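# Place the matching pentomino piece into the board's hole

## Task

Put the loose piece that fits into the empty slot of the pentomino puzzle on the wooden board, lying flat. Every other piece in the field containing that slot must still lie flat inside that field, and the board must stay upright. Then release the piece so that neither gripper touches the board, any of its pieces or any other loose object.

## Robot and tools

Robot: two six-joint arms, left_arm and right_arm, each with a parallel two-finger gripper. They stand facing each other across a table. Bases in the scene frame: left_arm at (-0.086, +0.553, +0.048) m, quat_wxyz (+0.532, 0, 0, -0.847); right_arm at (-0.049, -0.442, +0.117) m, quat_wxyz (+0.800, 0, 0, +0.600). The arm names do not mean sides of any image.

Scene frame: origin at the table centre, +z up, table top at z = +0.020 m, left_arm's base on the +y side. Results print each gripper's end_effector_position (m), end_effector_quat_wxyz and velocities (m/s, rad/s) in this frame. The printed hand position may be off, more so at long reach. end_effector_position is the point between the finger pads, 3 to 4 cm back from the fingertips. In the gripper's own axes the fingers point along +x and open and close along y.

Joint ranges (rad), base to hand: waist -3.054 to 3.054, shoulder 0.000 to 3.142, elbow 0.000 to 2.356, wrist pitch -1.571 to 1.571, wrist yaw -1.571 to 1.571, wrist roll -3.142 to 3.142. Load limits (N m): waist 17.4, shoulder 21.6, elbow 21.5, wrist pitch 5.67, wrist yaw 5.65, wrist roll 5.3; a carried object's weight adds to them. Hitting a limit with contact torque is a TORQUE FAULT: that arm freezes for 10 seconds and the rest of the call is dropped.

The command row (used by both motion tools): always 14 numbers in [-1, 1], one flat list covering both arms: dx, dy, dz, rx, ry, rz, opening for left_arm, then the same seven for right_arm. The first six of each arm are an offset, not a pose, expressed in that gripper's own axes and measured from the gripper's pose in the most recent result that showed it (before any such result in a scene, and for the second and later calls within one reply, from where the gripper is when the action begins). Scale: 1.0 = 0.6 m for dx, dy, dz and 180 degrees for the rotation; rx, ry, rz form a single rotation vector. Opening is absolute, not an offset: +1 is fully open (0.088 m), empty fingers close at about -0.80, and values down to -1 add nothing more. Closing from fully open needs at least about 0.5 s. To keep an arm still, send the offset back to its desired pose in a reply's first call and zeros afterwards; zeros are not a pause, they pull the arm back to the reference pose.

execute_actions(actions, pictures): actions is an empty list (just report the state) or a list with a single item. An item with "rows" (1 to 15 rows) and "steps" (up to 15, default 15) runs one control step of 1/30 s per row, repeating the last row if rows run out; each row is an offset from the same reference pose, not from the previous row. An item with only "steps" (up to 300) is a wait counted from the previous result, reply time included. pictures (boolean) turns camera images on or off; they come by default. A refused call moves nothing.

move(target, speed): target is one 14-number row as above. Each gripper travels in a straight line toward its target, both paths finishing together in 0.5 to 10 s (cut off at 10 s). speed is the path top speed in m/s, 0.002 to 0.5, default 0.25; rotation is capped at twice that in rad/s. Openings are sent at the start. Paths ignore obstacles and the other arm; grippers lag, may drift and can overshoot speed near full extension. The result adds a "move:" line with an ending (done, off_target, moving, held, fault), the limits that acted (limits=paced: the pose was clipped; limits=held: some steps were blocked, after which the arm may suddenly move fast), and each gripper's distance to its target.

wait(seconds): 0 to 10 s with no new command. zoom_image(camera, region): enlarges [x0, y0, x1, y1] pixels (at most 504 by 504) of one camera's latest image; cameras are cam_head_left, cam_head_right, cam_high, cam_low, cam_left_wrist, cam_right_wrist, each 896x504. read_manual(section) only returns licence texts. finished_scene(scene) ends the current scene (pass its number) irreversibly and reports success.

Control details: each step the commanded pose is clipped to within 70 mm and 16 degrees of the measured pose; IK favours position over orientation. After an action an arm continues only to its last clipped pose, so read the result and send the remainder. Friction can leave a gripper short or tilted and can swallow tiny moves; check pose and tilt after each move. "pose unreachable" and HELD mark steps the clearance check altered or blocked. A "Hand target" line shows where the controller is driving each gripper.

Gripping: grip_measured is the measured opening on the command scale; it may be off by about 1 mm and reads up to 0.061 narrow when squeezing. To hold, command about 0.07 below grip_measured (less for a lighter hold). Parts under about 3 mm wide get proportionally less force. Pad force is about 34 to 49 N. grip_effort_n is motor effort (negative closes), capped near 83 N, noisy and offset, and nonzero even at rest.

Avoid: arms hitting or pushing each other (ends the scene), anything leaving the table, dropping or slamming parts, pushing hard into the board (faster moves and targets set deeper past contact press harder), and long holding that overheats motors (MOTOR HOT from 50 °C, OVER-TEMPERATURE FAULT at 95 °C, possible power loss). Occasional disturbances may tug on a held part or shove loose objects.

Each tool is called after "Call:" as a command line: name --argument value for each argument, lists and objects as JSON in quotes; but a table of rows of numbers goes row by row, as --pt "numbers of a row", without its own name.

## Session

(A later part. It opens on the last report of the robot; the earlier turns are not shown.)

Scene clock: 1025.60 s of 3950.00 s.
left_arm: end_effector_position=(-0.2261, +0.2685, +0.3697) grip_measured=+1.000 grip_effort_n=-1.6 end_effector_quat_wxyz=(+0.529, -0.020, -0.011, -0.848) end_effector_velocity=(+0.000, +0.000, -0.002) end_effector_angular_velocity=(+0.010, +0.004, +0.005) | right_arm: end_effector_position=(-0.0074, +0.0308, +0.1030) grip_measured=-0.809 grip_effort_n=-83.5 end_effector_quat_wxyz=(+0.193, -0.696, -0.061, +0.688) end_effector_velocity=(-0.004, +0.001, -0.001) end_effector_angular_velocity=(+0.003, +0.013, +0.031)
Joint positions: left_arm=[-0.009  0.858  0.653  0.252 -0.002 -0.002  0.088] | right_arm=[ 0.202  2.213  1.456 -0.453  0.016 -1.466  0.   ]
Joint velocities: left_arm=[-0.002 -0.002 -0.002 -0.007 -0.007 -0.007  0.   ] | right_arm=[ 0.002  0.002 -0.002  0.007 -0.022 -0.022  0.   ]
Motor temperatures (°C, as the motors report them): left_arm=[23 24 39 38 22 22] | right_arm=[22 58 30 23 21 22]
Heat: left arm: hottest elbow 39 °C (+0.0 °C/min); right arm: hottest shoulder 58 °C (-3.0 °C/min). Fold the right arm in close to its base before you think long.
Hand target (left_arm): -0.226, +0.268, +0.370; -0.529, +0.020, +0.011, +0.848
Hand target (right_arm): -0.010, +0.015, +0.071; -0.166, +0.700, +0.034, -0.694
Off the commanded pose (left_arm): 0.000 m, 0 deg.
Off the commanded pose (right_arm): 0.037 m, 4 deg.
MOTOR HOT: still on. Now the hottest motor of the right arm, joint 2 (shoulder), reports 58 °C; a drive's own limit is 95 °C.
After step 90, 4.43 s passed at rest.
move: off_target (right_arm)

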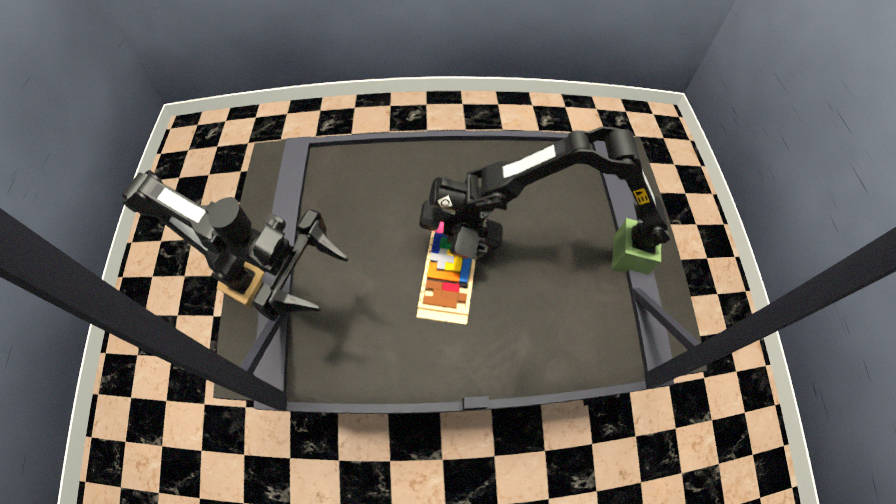

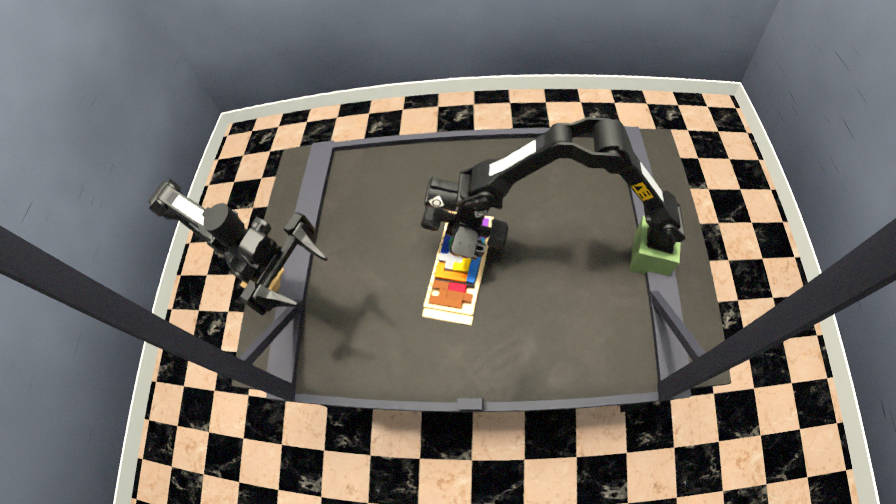

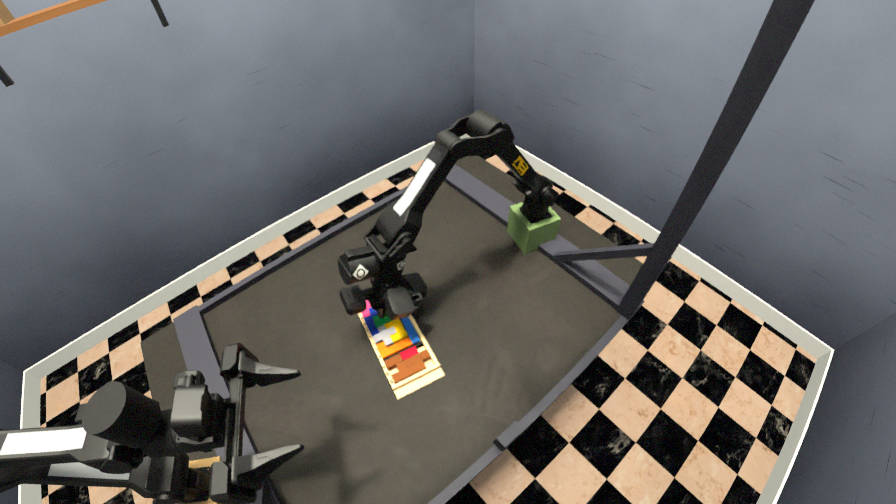

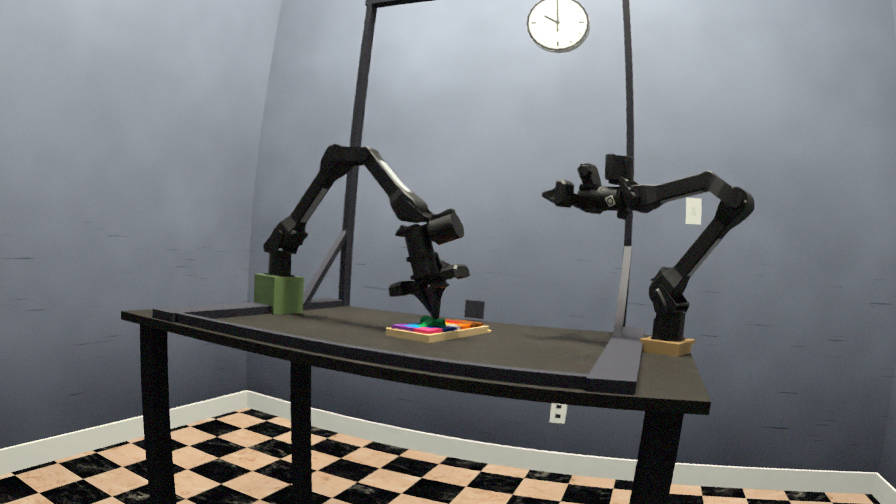

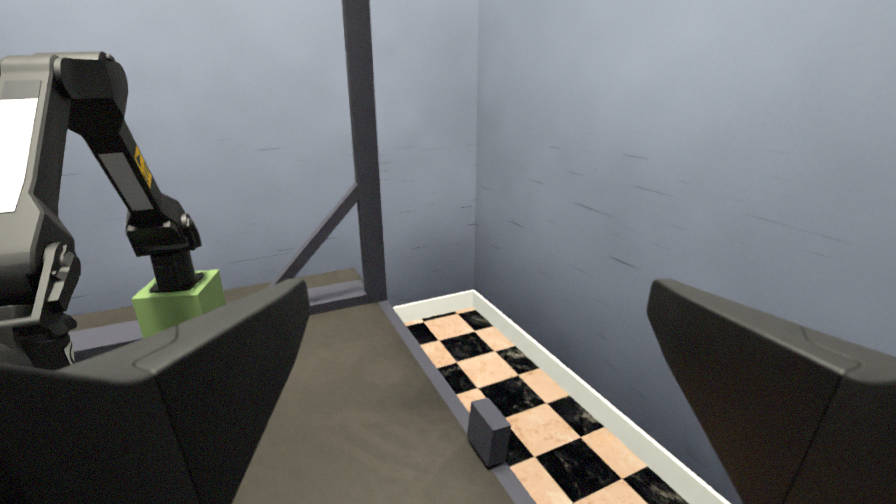

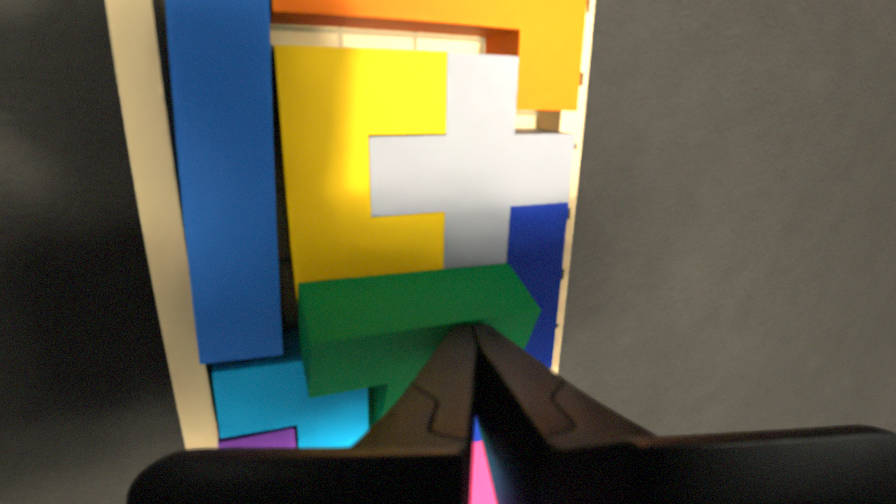

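Call:
move --target '[0,0,0,0,0,0,1,-0.08,0.03,0,0,0,0,-1]' --speed 0.08

Scene clock: 1031.83 s of 3950.00 s.
left_arm: end_effector_position=(-0.2261, +0.2685, +0.3697) grip_measured=+1.000 grip_effort_n=-0.7 end_effector_quat_wxyz=(+0.529, -0.020, -0.011, -0.848) end_effector_velocity=(+0.002, -0.000, -0.002) end_effector_angular_velocity=(+0.010, +0.004, +0.009) | right_arm: end_effector_position=(-0.0111, -0.0001, +0.1371) grip_measured=-0.809 grip_effort_n=-83.5 end_effector_quat_wxyz=(+0.191, -0.697, -0.059, +0.689) end_effector_velocity=(+0.002, -0.003, +0.002) end_effector_angular_velocity=(-0.004, -0.014, +0.016)
Joint positions: left_arm=[-0.009  0.858  0.653  0.252 -0.002 -0.002  0.088] | right_arm=[ 0.204  2.051  1.347 -0.513  0.016 -1.463  0.   ]
Joint velocities: left_arm=[ 0.002 -0.002 -0.002 -0.007 -0.007 -0.007  0.   ] | right_arm=[-0.002 -0.012 -0.007 -0.007  0.007 -0.022  0.   ]
Motor temperatures (°C, as the motors report them): left_arm=[23 24 39 38 22 22] | right_arm=[22 57 30 24 21 22]
Heat: left arm: hottest elbow 39 °C (+0.0 °C/min); right arm: hottest shoulder 57 °C (-5.0 °C/min). Fold the right arm in close to its base before you think long.
Hand target (left_arm): -0.226, +0.268, +0.370; -0.529, +0.020, +0.011, +0.848
Hand target (right_arm): -0.013, -0.002, +0.142; -0.193, +0.696, +0.061, -0.688
Off the commanded pose (left_arm): 0.000 m, 0 deg.
Off the commanded pose (right_arm): 0.005 m, 0 deg.
MOTOR HOT: still on. Now the hottest motor of the right arm, joint 2 (shoulder), reports 57 °C; a drive's own limit is 95 °C.
After step 90, 2.10 s passed at rest.
move: done

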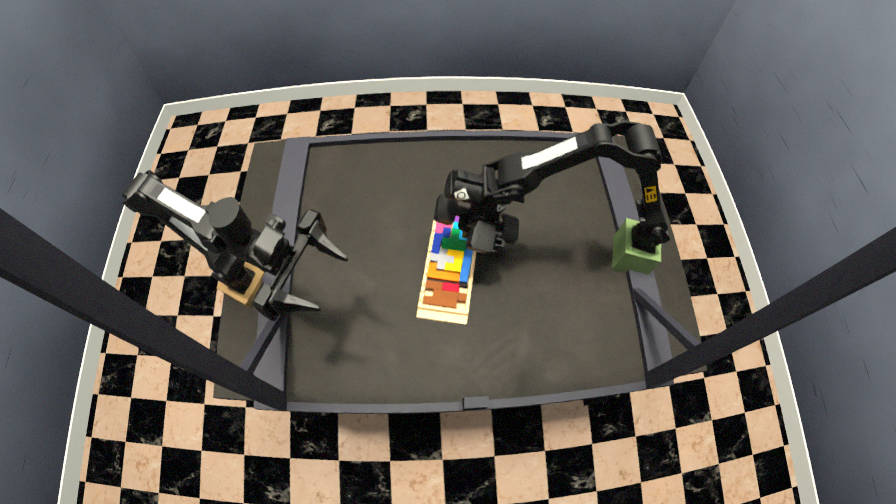

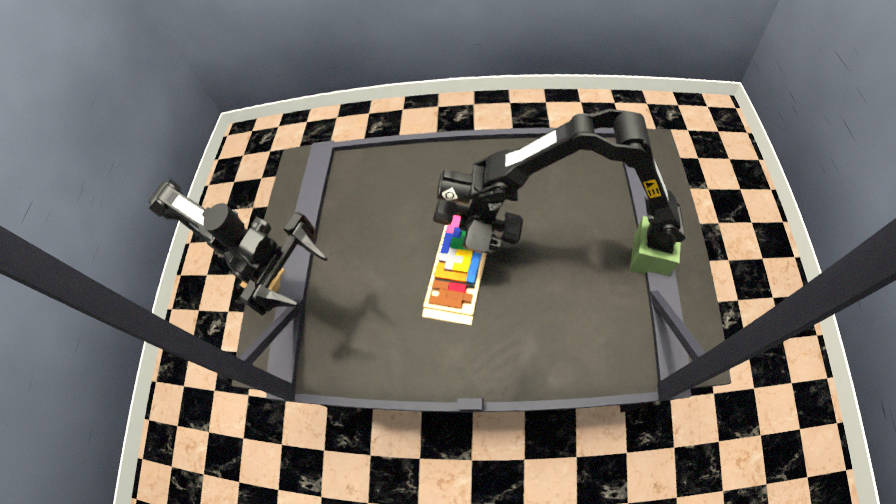

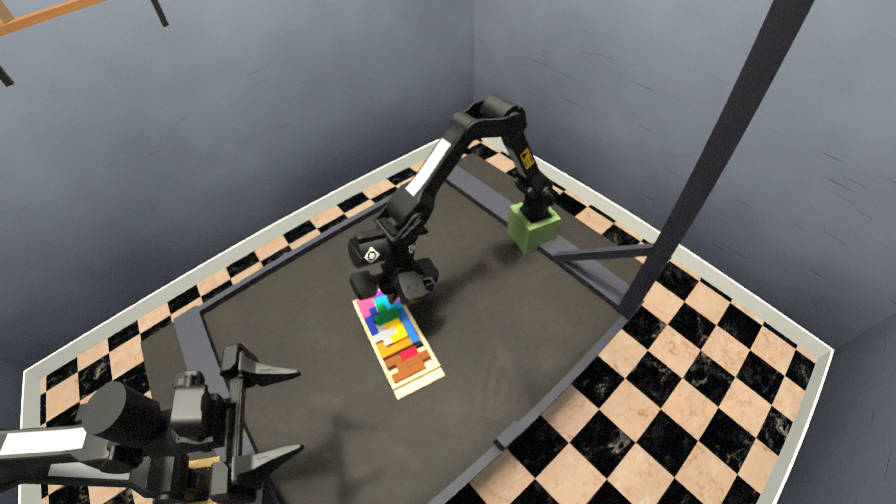

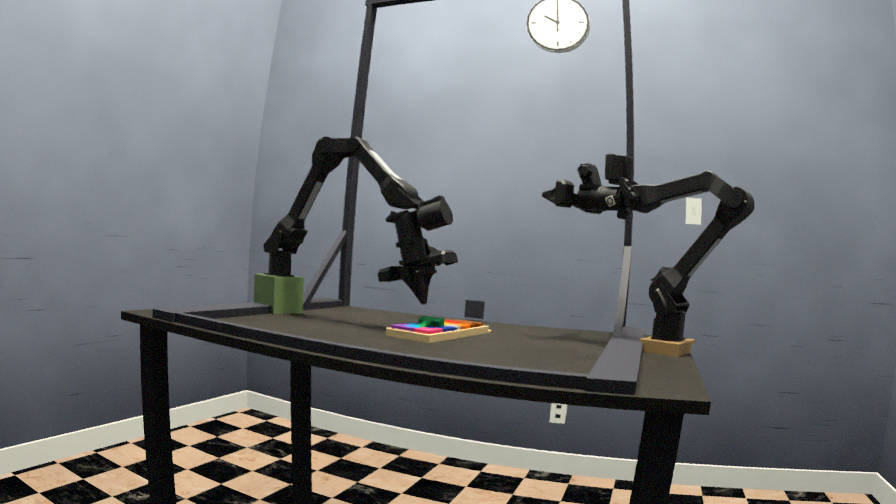

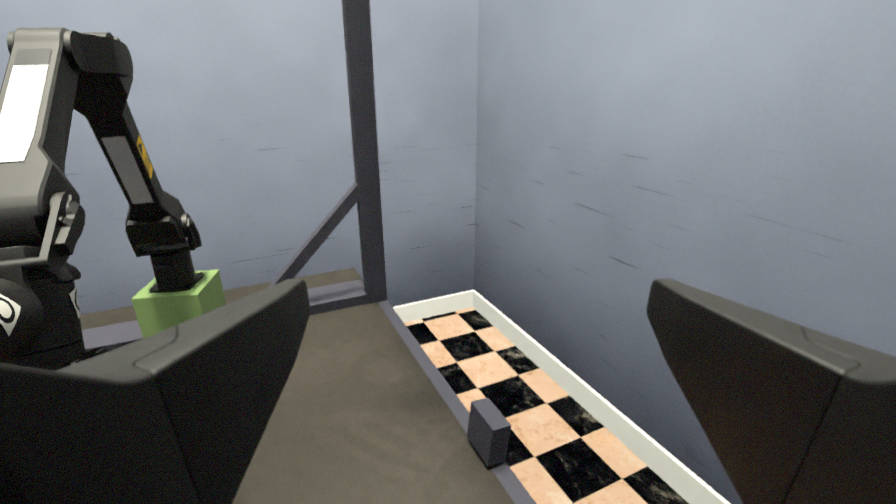

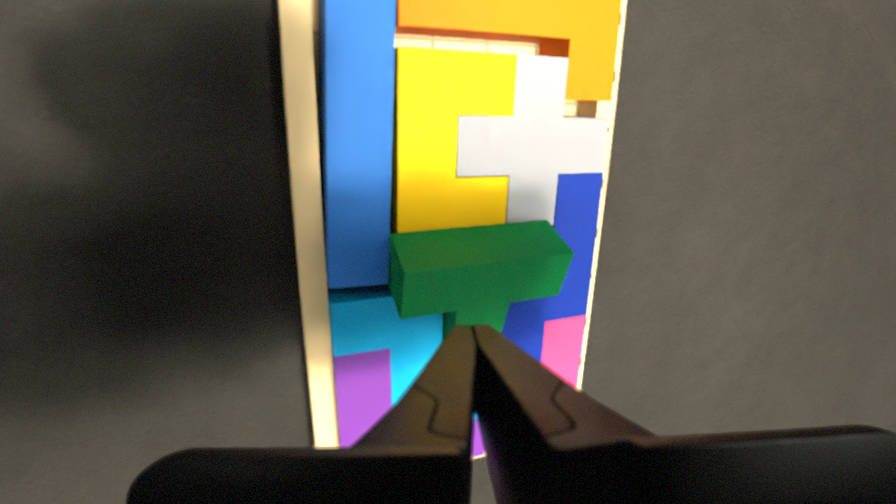

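Call:
move --target '[0,0,0,0,0,0,1,0,-0.05,0.008,0,0,0,-1]' --speed 0.06

Call:
move --target '[0,0,0,0,0,0,1,0.065,0,0,0,0,0,-1]' --speed 0.04

Scene clock: 1041.80 s of 3950.00 s.
left_arm: end_effector_position=(-0.2261, +0.2685, +0.3697) grip_measured=+1.000 grip_effort_n=-0.2 end_effector_quat_wxyz=(+0.529, -0.020, -0.011, -0.848) end_effector_velocity=(-0.002, +0.001, -0.004) end_effector_angular_velocity=(+0.014, +0.001, -0.010) | right_arm: end_effector_position=(-0.0093, +0.0257, +0.1508) grip_measured=-0.809 grip_effort_n=-83.5 end_effector_quat_wxyz=(+0.193, -0.696, -0.061, +0.689) end_effector_velocity=(+0.000, +0.000, +0.000) end_effector_angular_velocity=(-0.013, +0.000, +0.021)
Joint positions: left_arm=[-0.009  0.858  0.653  0.252 -0.002 -0.002  0.088] | right_arm=[ 0.205  2.116  1.507 -0.601  0.016 -1.462  0.   ]
Joint velocities: left_arm=[-0.002 -0.002 -0.007 -0.007  0.007 -0.007  0.   ] | right_arm=[-0.002  0.007  0.017 -0.022 -0.007 -0.022  0.   ]
Motor temperatures (°C, as the motors report them): left_arm=[23 24 39 38 22 22] | right_arm=[22 58 30 24 21 22]
Heat: left arm: hottest elbow 39 °C (+0.0 °C/min); right arm: hottest shoulder 58 °C (-5.0 °C/min). Fold the right arm in close to its base before you think long.
Hand target (left_arm): -0.226, +0.268, +0.370; -0.529, +0.020, +0.011, +0.848
Hand target (right_arm): -0.011, +0.028, +0.147; -0.191, +0.697, +0.059, -0.689
Off the commanded pose (left_arm): 0.000 m, 0 deg.
Off the commanded pose (right_arm): 0.004 m, 0 deg.
MOTOR HOT: still on. Now the hottest motor of the right arm, joint 2 (shoulder), reports 58 °C; a drive's own limit is 95 °C.
After step 90, 6.07 s passed at rest.
move: done

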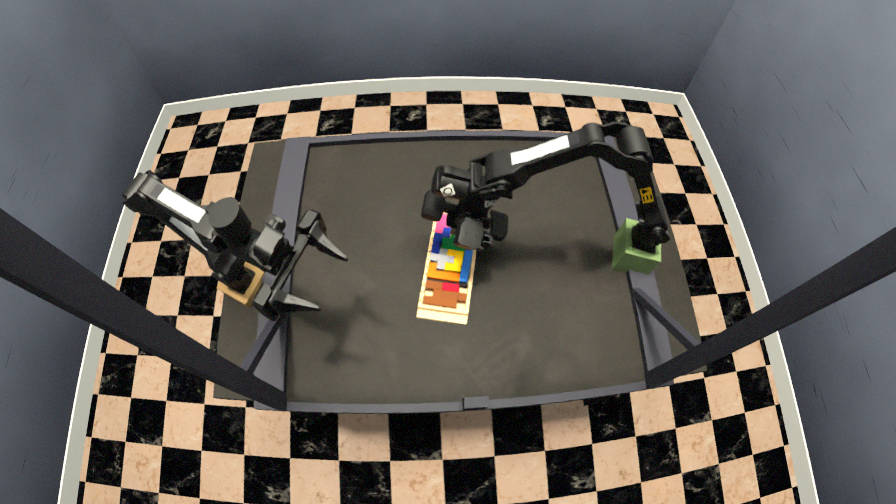

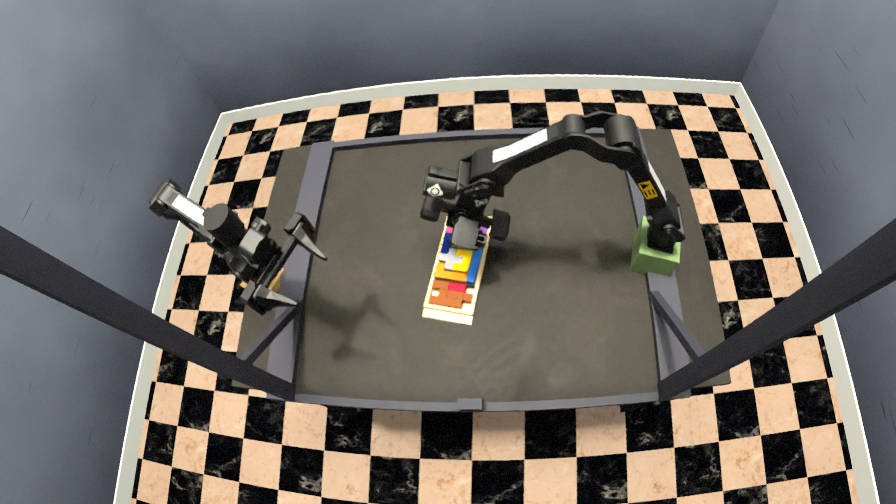

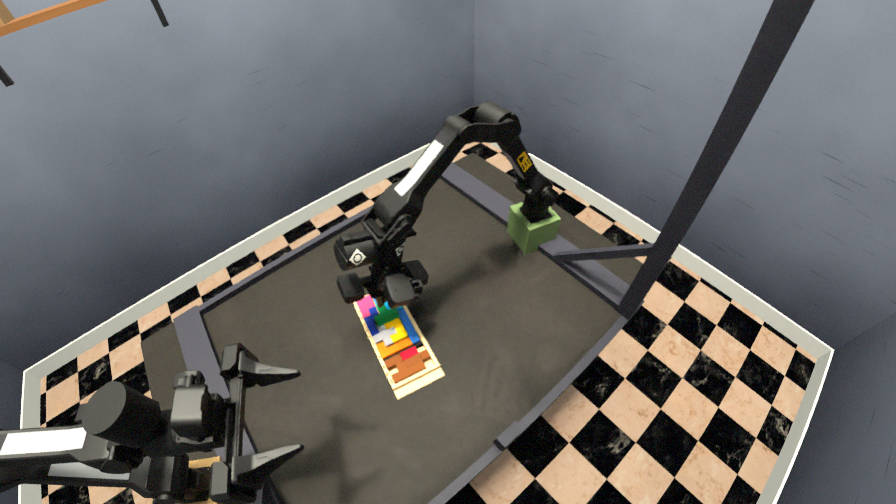

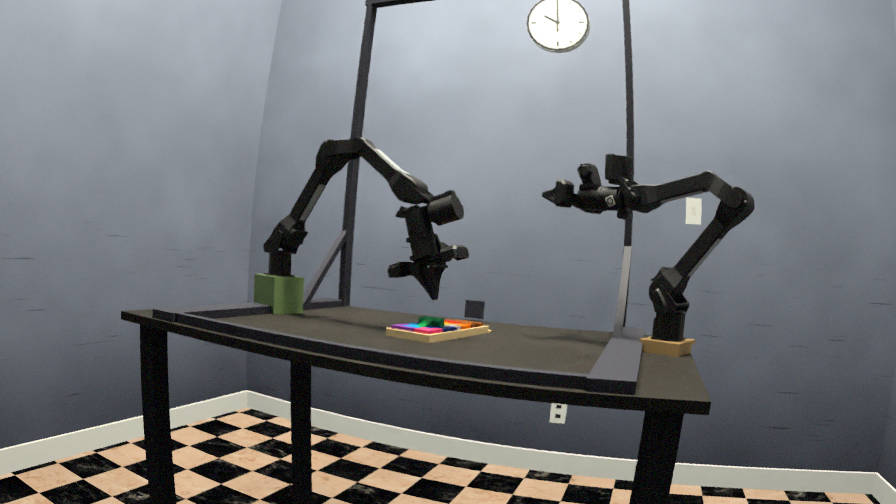

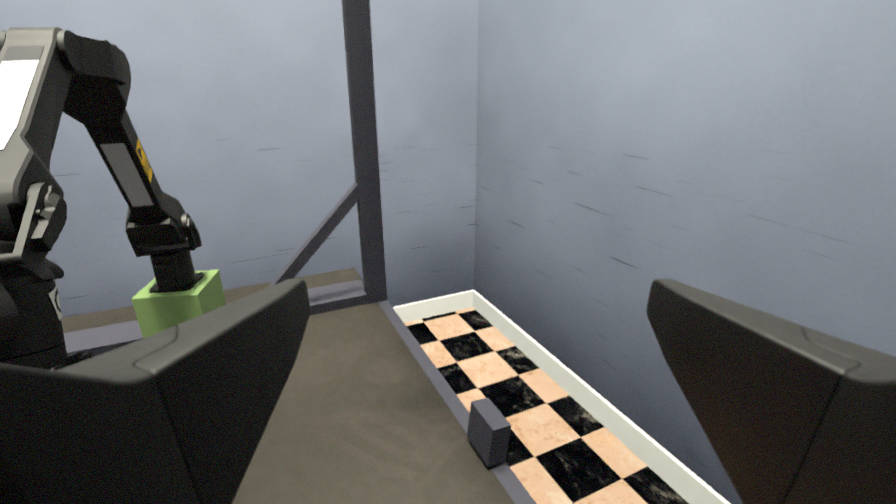

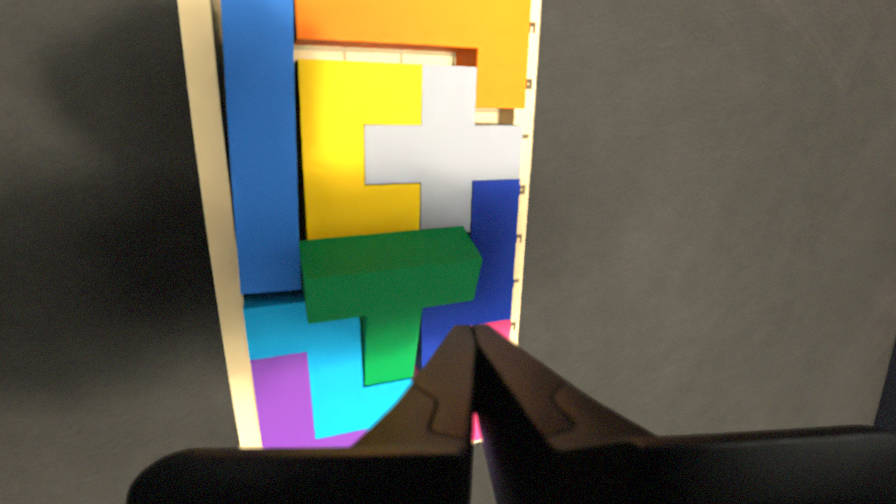

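Scene clock: 1043.13 s of 3950.00 s.
left_arm: end_effector_position=(-0.2261, +0.2685, +0.3697) grip_measured=+1.000 grip_effort_n=-1.2 end_effector_quat_wxyz=(+0.529, -0.020, -0.011, -0.848) end_effector_velocity=(+0.003, +0.000, -0.001) end_effector_angular_velocity=(+0.006, +0.006, +0.019) | right_arm: end_effector_position=(-0.0084, +0.0364, +0.1180) grip_measured=-0.809 grip_effort_n=-83.5 end_effector_quat_wxyz=(+0.194, -0.696, -0.061, +0.689) end_effector_velocity=(-0.000, -0.002, -0.000) end_effector_angular_velocity=(-0.006, +0.010, -0.007)
Joint positions: left_arm=[-0.009  0.858  0.653  0.252 -0.002 -0.002  0.088] | right_arm=[ 0.205  2.204  1.507 -0.512  0.016 -1.462  0.   ]
Joint velocities: left_arm=[-0.002 -0.007 -0.002 -0.007 -0.022 -0.007  0.   ] | right_arm=[-0.002 -0.002 -0.002 -0.007 -0.007  0.007  0.   ]
Motor temperatures (°C, as the motors report them): left_arm=[23 24 39 38 22 22] | right_arm=[22 58 30 24 21 22]
Heat: left arm: hottest elbow 39 °C (+0.0 °C/min); right arm: hottest shoulder 58 °C (-5.1 °C/min). Fold the right arm in close to its base before you think long.
Hand target (left_arm): -0.226, +0.268, +0.370; -0.529, +0.020, +0.011, +0.848
Hand target (right_arm): -0.007, +0.039, +0.114; -0.193, +0.696, +0.061, -0.689
Off the commanded pose (left_arm): 0.000 m, 0 deg.
Off the commanded pose (right_arm): 0.005 m, 0 deg.
MOTOR HOT: still on. Now the hottest motor of the right arm, joint 2 (shoulder), reports 58 °C; a drive's own limit is 95 °C.
move: done

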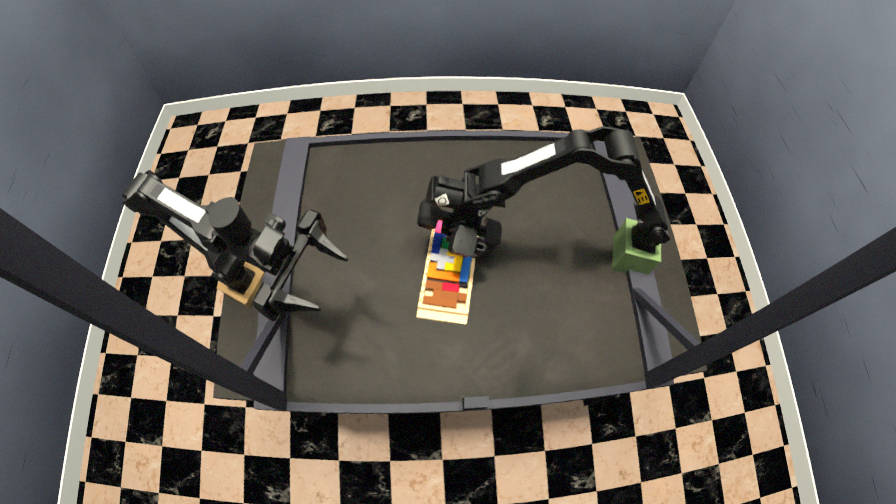

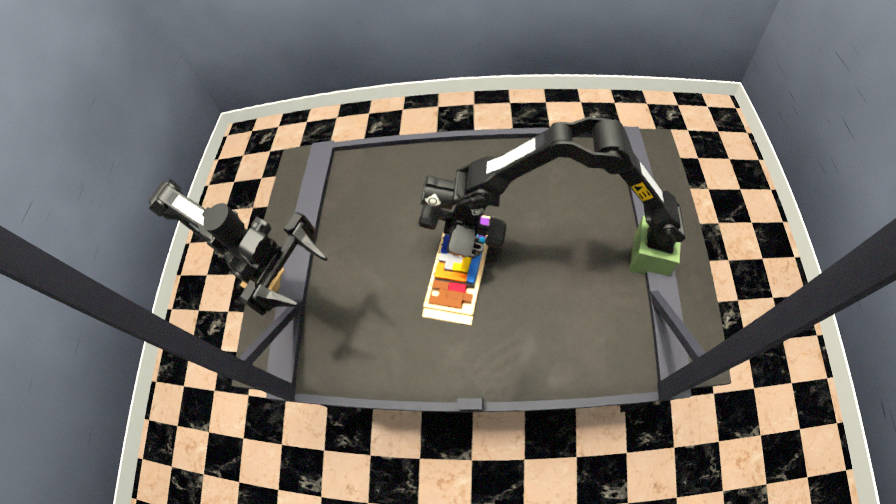

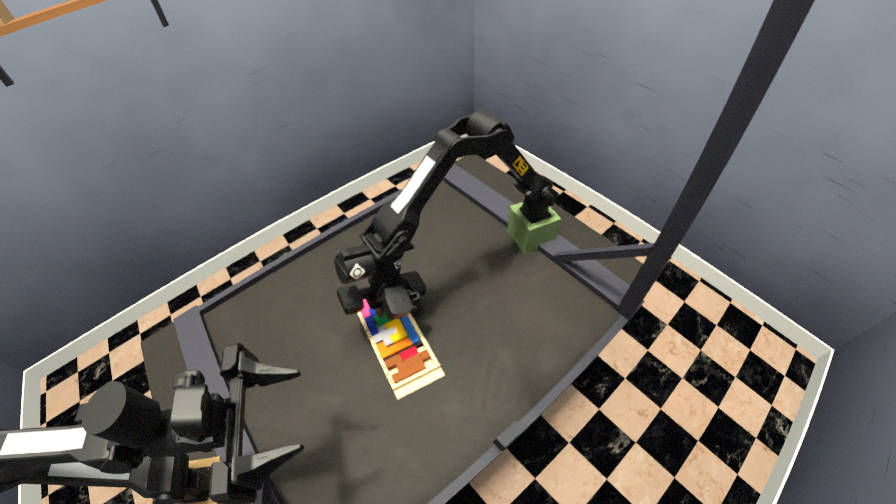

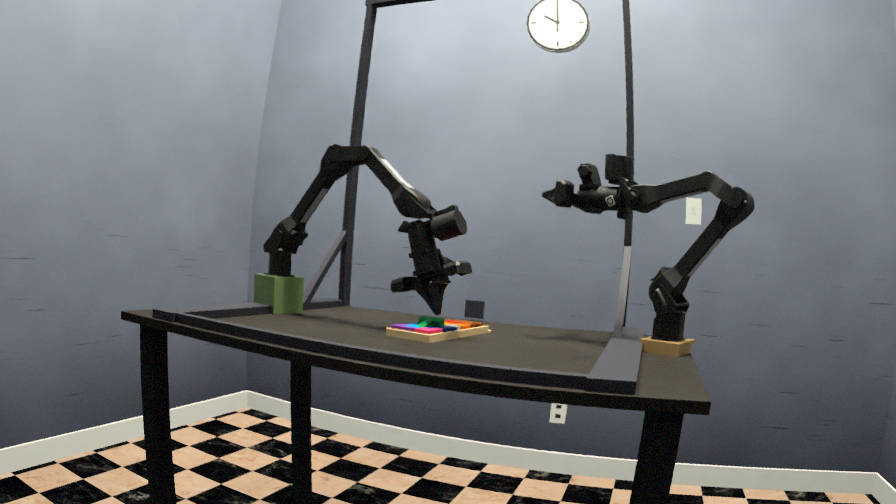

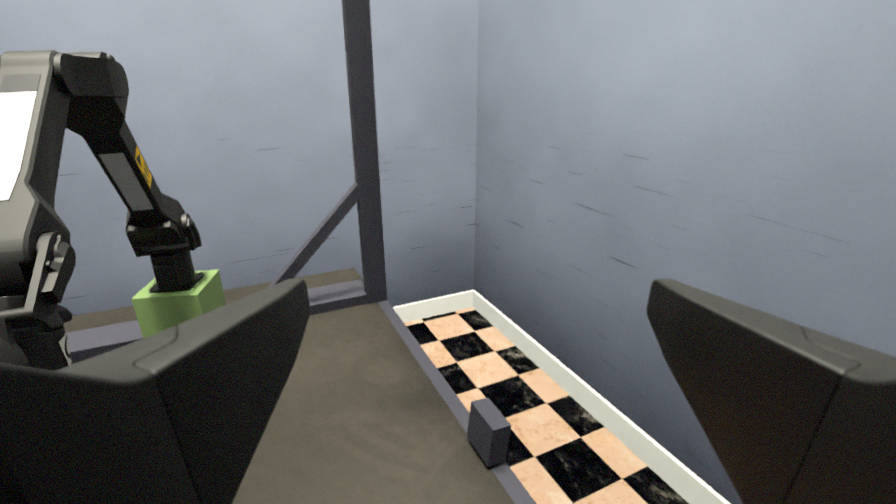

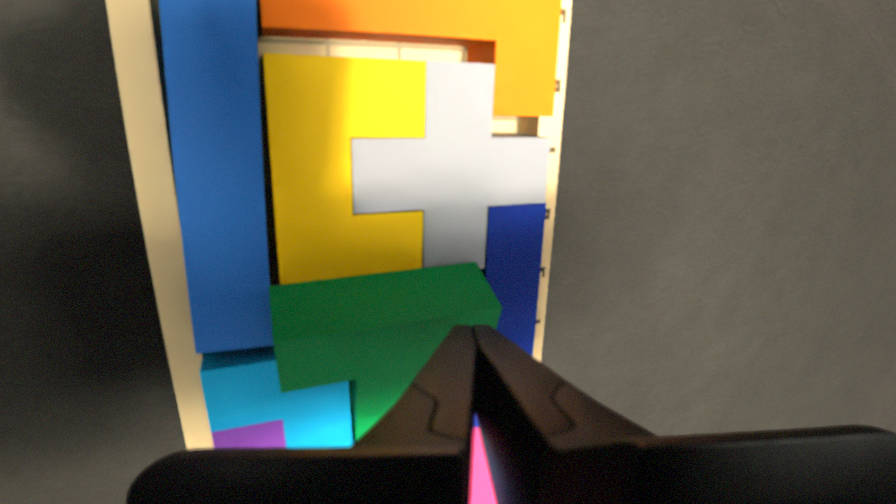

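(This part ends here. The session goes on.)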